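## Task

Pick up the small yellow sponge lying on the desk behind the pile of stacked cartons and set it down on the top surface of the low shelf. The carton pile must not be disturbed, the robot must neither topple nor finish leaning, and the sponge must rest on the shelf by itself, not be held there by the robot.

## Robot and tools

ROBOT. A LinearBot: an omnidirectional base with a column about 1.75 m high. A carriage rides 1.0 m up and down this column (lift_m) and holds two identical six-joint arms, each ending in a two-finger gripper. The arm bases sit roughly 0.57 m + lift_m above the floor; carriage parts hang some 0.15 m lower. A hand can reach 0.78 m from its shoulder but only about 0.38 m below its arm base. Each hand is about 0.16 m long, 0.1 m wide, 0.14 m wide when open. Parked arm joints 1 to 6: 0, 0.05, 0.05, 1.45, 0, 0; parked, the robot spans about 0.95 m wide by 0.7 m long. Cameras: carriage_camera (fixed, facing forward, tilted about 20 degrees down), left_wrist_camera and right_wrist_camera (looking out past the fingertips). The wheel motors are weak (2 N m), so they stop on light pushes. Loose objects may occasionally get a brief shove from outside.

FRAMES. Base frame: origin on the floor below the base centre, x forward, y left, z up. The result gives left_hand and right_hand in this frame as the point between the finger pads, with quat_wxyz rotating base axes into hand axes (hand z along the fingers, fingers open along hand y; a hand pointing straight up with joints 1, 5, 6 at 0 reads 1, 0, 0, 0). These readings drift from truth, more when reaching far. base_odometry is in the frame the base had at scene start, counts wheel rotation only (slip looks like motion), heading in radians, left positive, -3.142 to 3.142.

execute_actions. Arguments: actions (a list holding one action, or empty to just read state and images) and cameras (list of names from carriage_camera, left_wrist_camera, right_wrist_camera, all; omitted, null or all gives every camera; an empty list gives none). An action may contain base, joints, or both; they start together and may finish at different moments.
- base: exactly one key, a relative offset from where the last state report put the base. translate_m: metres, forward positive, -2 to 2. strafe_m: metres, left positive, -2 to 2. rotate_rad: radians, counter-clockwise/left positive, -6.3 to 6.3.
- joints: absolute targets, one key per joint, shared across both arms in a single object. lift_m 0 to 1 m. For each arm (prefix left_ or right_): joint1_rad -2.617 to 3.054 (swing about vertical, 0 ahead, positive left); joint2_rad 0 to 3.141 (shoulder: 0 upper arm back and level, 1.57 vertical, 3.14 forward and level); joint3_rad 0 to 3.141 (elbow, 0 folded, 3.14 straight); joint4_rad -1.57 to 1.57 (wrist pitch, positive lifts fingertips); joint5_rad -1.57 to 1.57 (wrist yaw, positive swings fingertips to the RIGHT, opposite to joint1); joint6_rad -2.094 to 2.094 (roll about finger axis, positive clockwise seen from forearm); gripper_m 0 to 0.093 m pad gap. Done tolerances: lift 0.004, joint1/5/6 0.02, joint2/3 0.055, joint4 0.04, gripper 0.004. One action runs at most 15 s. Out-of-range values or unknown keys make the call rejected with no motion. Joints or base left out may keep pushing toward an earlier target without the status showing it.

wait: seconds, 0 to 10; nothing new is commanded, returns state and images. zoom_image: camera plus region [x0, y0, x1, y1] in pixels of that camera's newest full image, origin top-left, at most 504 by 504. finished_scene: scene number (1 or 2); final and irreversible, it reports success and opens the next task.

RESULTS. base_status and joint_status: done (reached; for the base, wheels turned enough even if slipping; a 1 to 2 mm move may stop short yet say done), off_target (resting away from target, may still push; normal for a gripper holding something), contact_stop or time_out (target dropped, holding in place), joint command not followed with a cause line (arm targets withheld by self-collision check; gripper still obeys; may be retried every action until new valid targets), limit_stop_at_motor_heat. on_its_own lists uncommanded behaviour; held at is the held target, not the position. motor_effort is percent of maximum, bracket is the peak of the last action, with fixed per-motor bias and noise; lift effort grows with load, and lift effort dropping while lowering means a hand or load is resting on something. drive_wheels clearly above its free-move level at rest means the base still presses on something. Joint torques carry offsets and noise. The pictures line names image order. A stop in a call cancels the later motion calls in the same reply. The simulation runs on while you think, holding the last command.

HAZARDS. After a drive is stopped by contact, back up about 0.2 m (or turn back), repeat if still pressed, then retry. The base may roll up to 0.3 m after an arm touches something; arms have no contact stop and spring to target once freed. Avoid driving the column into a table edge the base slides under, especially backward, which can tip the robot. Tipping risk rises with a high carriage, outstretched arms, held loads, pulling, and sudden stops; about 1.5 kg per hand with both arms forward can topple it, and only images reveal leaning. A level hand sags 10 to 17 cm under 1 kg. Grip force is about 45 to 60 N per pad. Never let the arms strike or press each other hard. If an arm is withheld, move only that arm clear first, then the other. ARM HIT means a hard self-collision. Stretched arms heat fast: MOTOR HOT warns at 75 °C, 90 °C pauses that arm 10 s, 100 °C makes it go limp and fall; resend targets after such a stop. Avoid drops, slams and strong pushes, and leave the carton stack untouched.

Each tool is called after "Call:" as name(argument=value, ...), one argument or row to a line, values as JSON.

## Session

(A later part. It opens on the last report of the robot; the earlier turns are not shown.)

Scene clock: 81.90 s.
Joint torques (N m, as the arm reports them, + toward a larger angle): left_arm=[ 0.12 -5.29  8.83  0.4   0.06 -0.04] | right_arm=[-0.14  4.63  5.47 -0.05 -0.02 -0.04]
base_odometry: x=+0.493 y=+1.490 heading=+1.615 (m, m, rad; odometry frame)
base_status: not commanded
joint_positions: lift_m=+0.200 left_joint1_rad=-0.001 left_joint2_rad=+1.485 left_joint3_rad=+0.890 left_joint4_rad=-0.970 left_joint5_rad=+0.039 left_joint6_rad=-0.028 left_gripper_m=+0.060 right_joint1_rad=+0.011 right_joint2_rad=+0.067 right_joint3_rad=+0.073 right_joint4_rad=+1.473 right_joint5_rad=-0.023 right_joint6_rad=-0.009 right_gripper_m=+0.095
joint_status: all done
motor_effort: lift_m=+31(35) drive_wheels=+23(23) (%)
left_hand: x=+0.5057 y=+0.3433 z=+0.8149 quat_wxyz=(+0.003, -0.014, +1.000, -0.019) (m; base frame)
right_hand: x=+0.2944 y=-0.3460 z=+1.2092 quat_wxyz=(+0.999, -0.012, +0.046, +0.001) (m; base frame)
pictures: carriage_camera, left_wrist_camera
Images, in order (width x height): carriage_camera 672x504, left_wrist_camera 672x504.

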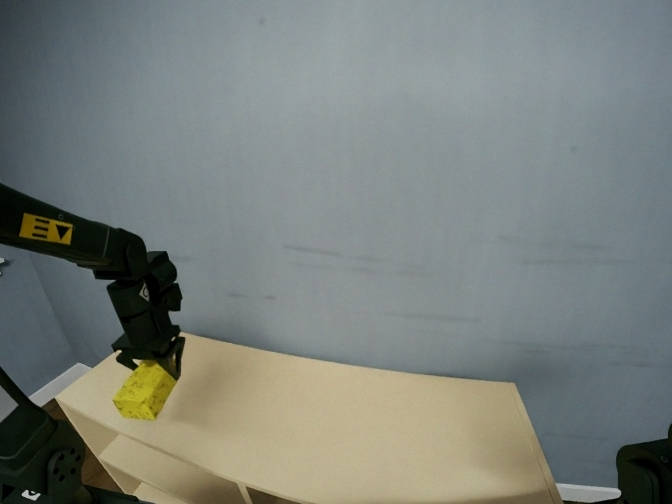

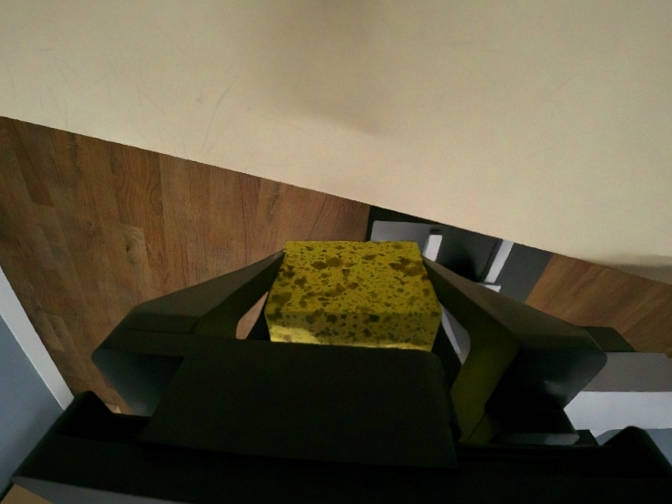

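Very similar to scene 1. Extend the arm as before.

Call:
execute_actions(
  actions=[
    {"joints":{"left_joint2_rad":2.3,"left_joint3_rad":1.75,"left_joint4_rad":-1.02}},
  ],
  cameras=["carriage_camera","left_wrist_camera"],
)

Scene clock: 83.93 s.
Joint torques (N m, as the arm reports them, + toward a larger angle): left_arm=[  0.08 -14.4    9.36   0.35   0.05  -0.03] | right_arm=[-0.14  4.76  5.61 -0.08 -0.02 -0.05]
base_odometry: x=+0.493 y=+1.490 heading=+1.615 (m, m, rad; odometry frame)
base_status: not commanded
joint_positions: lift_m=+0.200 left_joint1_rad=-0.001 left_joint2_rad=+2.287 left_joint3_rad=+1.736 left_joint4_rad=-1.016 left_joint5_rad=+0.039 left_joint6_rad=-0.028 left_gripper_m=+0.060 right_joint1_rad=+0.011 right_joint2_rad=+0.067 right_joint3_rad=+0.073 right_joint4_rad=+1.473 right_joint5_rad=-0.023 right_joint6_rad=-0.009 right_gripper_m=+0.095
joint_status: all done
motor_effort: lift_m=+31(31) drive_wheels=+25(26) (%)
left_hand: x=+0.7050 y=+0.3430 z=+0.7616 quat_wxyz=(+0.002, -0.014, +1.000, -0.019) (m; base frame)
right_hand: x=+0.2944 y=-0.3460 z=+1.2092 quat_wxyz=(+0.999, -0.012, +0.046, +0.001) (m; base frame)
pictures: carriage_camera, left_wrist_camera
Images, in order (width x height): carriage_camera 672x504, left_wrist_camera 672x504.

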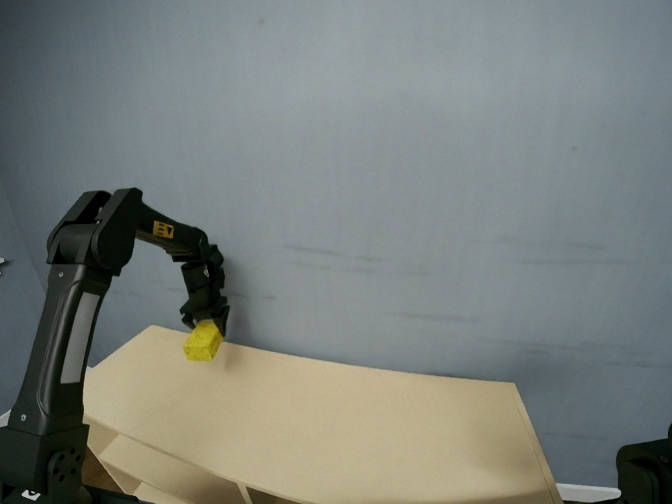

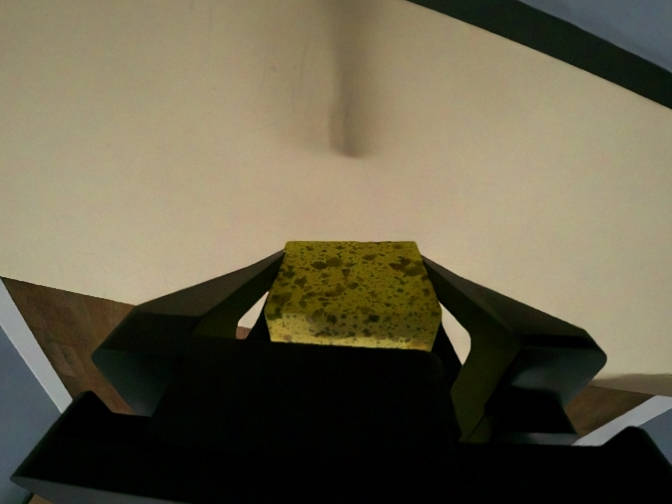

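Over the shelf top. Lower onto it.

Call:
execute_actions(
  actions=[
    {"joints":{"lift_m":0.0}},
  ],
  cameras=["carriage_camera","left_wrist_camera"],
)

Scene clock: 86.17 s.
Joint torques (N m, as the arm reports them, + toward a larger angle): left_arm=[  0.06 -16.09   8.83   0.34   0.06  -0.02] | right_arm=[-0.05  5.27  6.35 -0.1  -0.02 -0.05]
base_odometry: x=+0.493 y=+1.490 heading=+1.617 (m, m, rad; odometry frame)
base_status: not commanded
joint_positions: lift_m=+0.098 left_joint1_rad=+0.000 left_joint2_rad=+2.305 left_joint3_rad=+1.740 left_joint4_rad=-1.021 left_joint5_rad=+0.040 left_joint6_rad=-0.028 left_gripper_m=+0.060 right_joint1_rad=+0.011 right_joint2_rad=+0.062 right_joint3_rad=+0.065 right_joint4_rad=+1.476 right_joint5_rad=-0.023 right_joint6_rad=-0.009 right_gripper_m=+0.095
joint_status: lift_m contact_stop (moved -0.102 of -0.200)
joint sent to its limit — the command would take lift_m past its lower limit, so that joint was sent only as far as its limit.
on_its_own: lift_m is held at +0.098, not at your +0.000, since a contact_stop
motor_effort: lift_m=+31(37) drive_wheels=+22(50) (%)
left_hand: x=+0.7027 y=+0.3431 z=+0.6524 quat_wxyz=(-0.008, -0.014, +1.000, -0.020) (m; base frame)
right_hand: x=+0.2945 y=-0.3460 z=+1.1046 quat_wxyz=(+0.999, -0.012, +0.046, +0.001) (m; base frame)
pictures: carriage_camera, left_wrist_camera
Images, in order (width x height): carriage_camera 672x504, left_wrist_camera 672x504.

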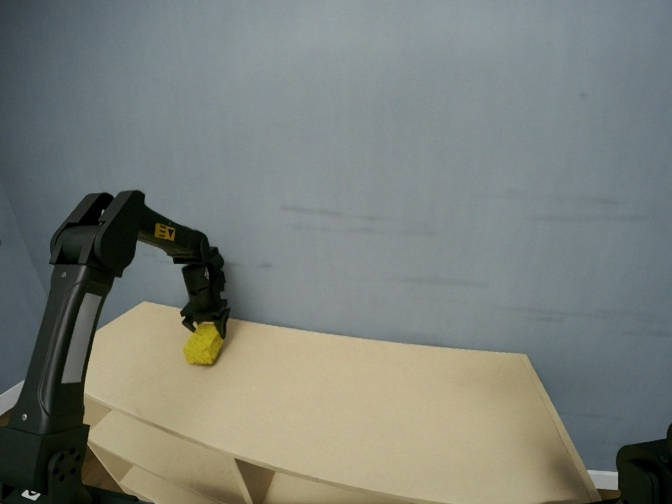

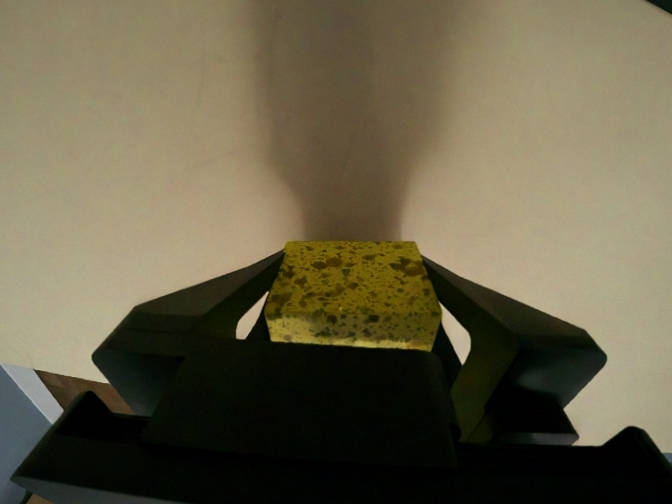

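Call:
execute_actions(
  actions=[
    {"joints":{"left_gripper_m":0.093}},
  ],
  cameras=[],
)

Call:
execute_actions(
  actions=[
    {"joints":{"lift_m":0.3}},
  ],
  cameras=["carriage_camera"],
)

Scene clock: 87.87 s.
Joint torques (N m, as the arm reports them, + toward a larger angle): left_arm=[  0.06 -16.08   8.9    0.32   0.05  -0.03] | right_arm=[-0.07  5.2   6.07 -0.11  0.01 -0.05]
base_odometry: x=+0.493 y=+1.490 heading=+1.617 (m, m, rad; odometry frame)
base_status: not commanded
joint_positions: lift_m=+0.098 left_joint1_rad=+0.000 left_joint2_rad=+2.305 left_joint3_rad=+1.740 left_joint4_rad=-1.021 left_joint5_rad=+0.040 left_joint6_rad=-0.028 left_gripper_m=+0.093 right_joint1_rad=+0.011 right_joint2_rad=+0.062 right_joint3_rad=+0.065 right_joint4_rad=+1.476 right_joint5_rad=-0.023 right_joint6_rad=-0.009 right_gripper_m=+0.095
joint_status: all done
on_its_own: lift_m is held at +0.098, not at your +0.000, since a contact_stop
motor_effort: lift_m=+31(31) drive_wheels=+18(21) (%)
left_hand: x=+0.7027 y=+0.3431 z=+0.6524 quat_wxyz=(-0.008, -0.014, +1.000, -0.020) (m; base frame)
right_hand: x=+0.2945 y=-0.3460 z=+1.1046 quat_wxyz=(+0.999, -0.012, +0.046, +0.001) (m; base frame)
pictures: none
No camera images: the call's "cameras" was empty. Leave "cameras" out to get every camera's image.

Scene clock: 89.20 s.
Joint torques (N m, as the arm reports them, + toward a larger angle): left_arm=[  0.08 -15.62   8.87   0.35   0.04  -0.02] | right_arm=[-0.05  5.25  6.12 -0.09  0.   -0.04]
base_odometry: x=+0.493 y=+1.490 heading=+1.617 (m, m, rad; odometry frame)
base_status: not commanded
joint_positions: lift_m=+0.300 left_joint1_rad=+0.000 left_joint2_rad=+2.299 left_joint3_rad=+1.740 left_joint4_rad=-1.020 left_joint5_rad=+0.040 left_joint6_rad=-0.028 left_gripper_m=+0.093 right_joint1_rad=+0.011 right_joint2_rad=+0.062 right_joint3_rad=+0.065 right_joint4_rad=+1.476 right_joint5_rad=-0.023 right_joint6_rad=-0.009 right_gripper_m=+0.095
joint_status: all done
motor_effort: lift_m=+30(39) drive_wheels=+17(20) (%)
left_hand: x=+0.7036 y=+0.3431 z=+0.8576 quat_wxyz=(-0.005, -0.014, +1.000, -0.020) (m; base frame)
right_hand: x=+0.2945 y=-0.3460 z=+1.3071 quat_wxyz=(+0.999, -0.012, +0.046, +0.001) (m; base frame)
pictures: carriage_camera
Images, in order (width x height): carriage_camera 672x504.

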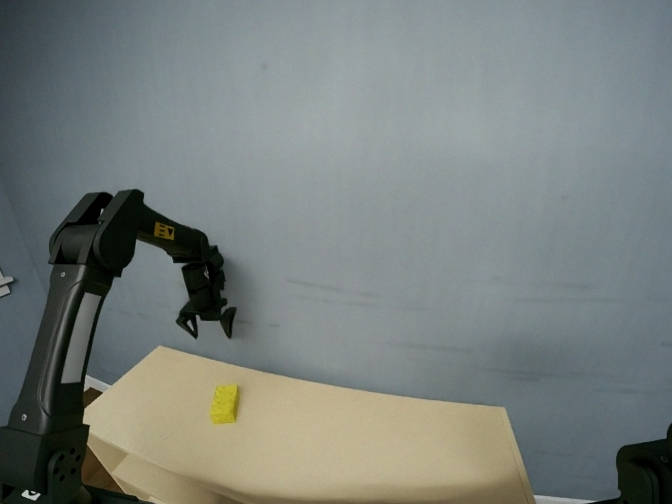

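Call:
finished_scene(
  scene=2,
)

The scene is finished: the task was done.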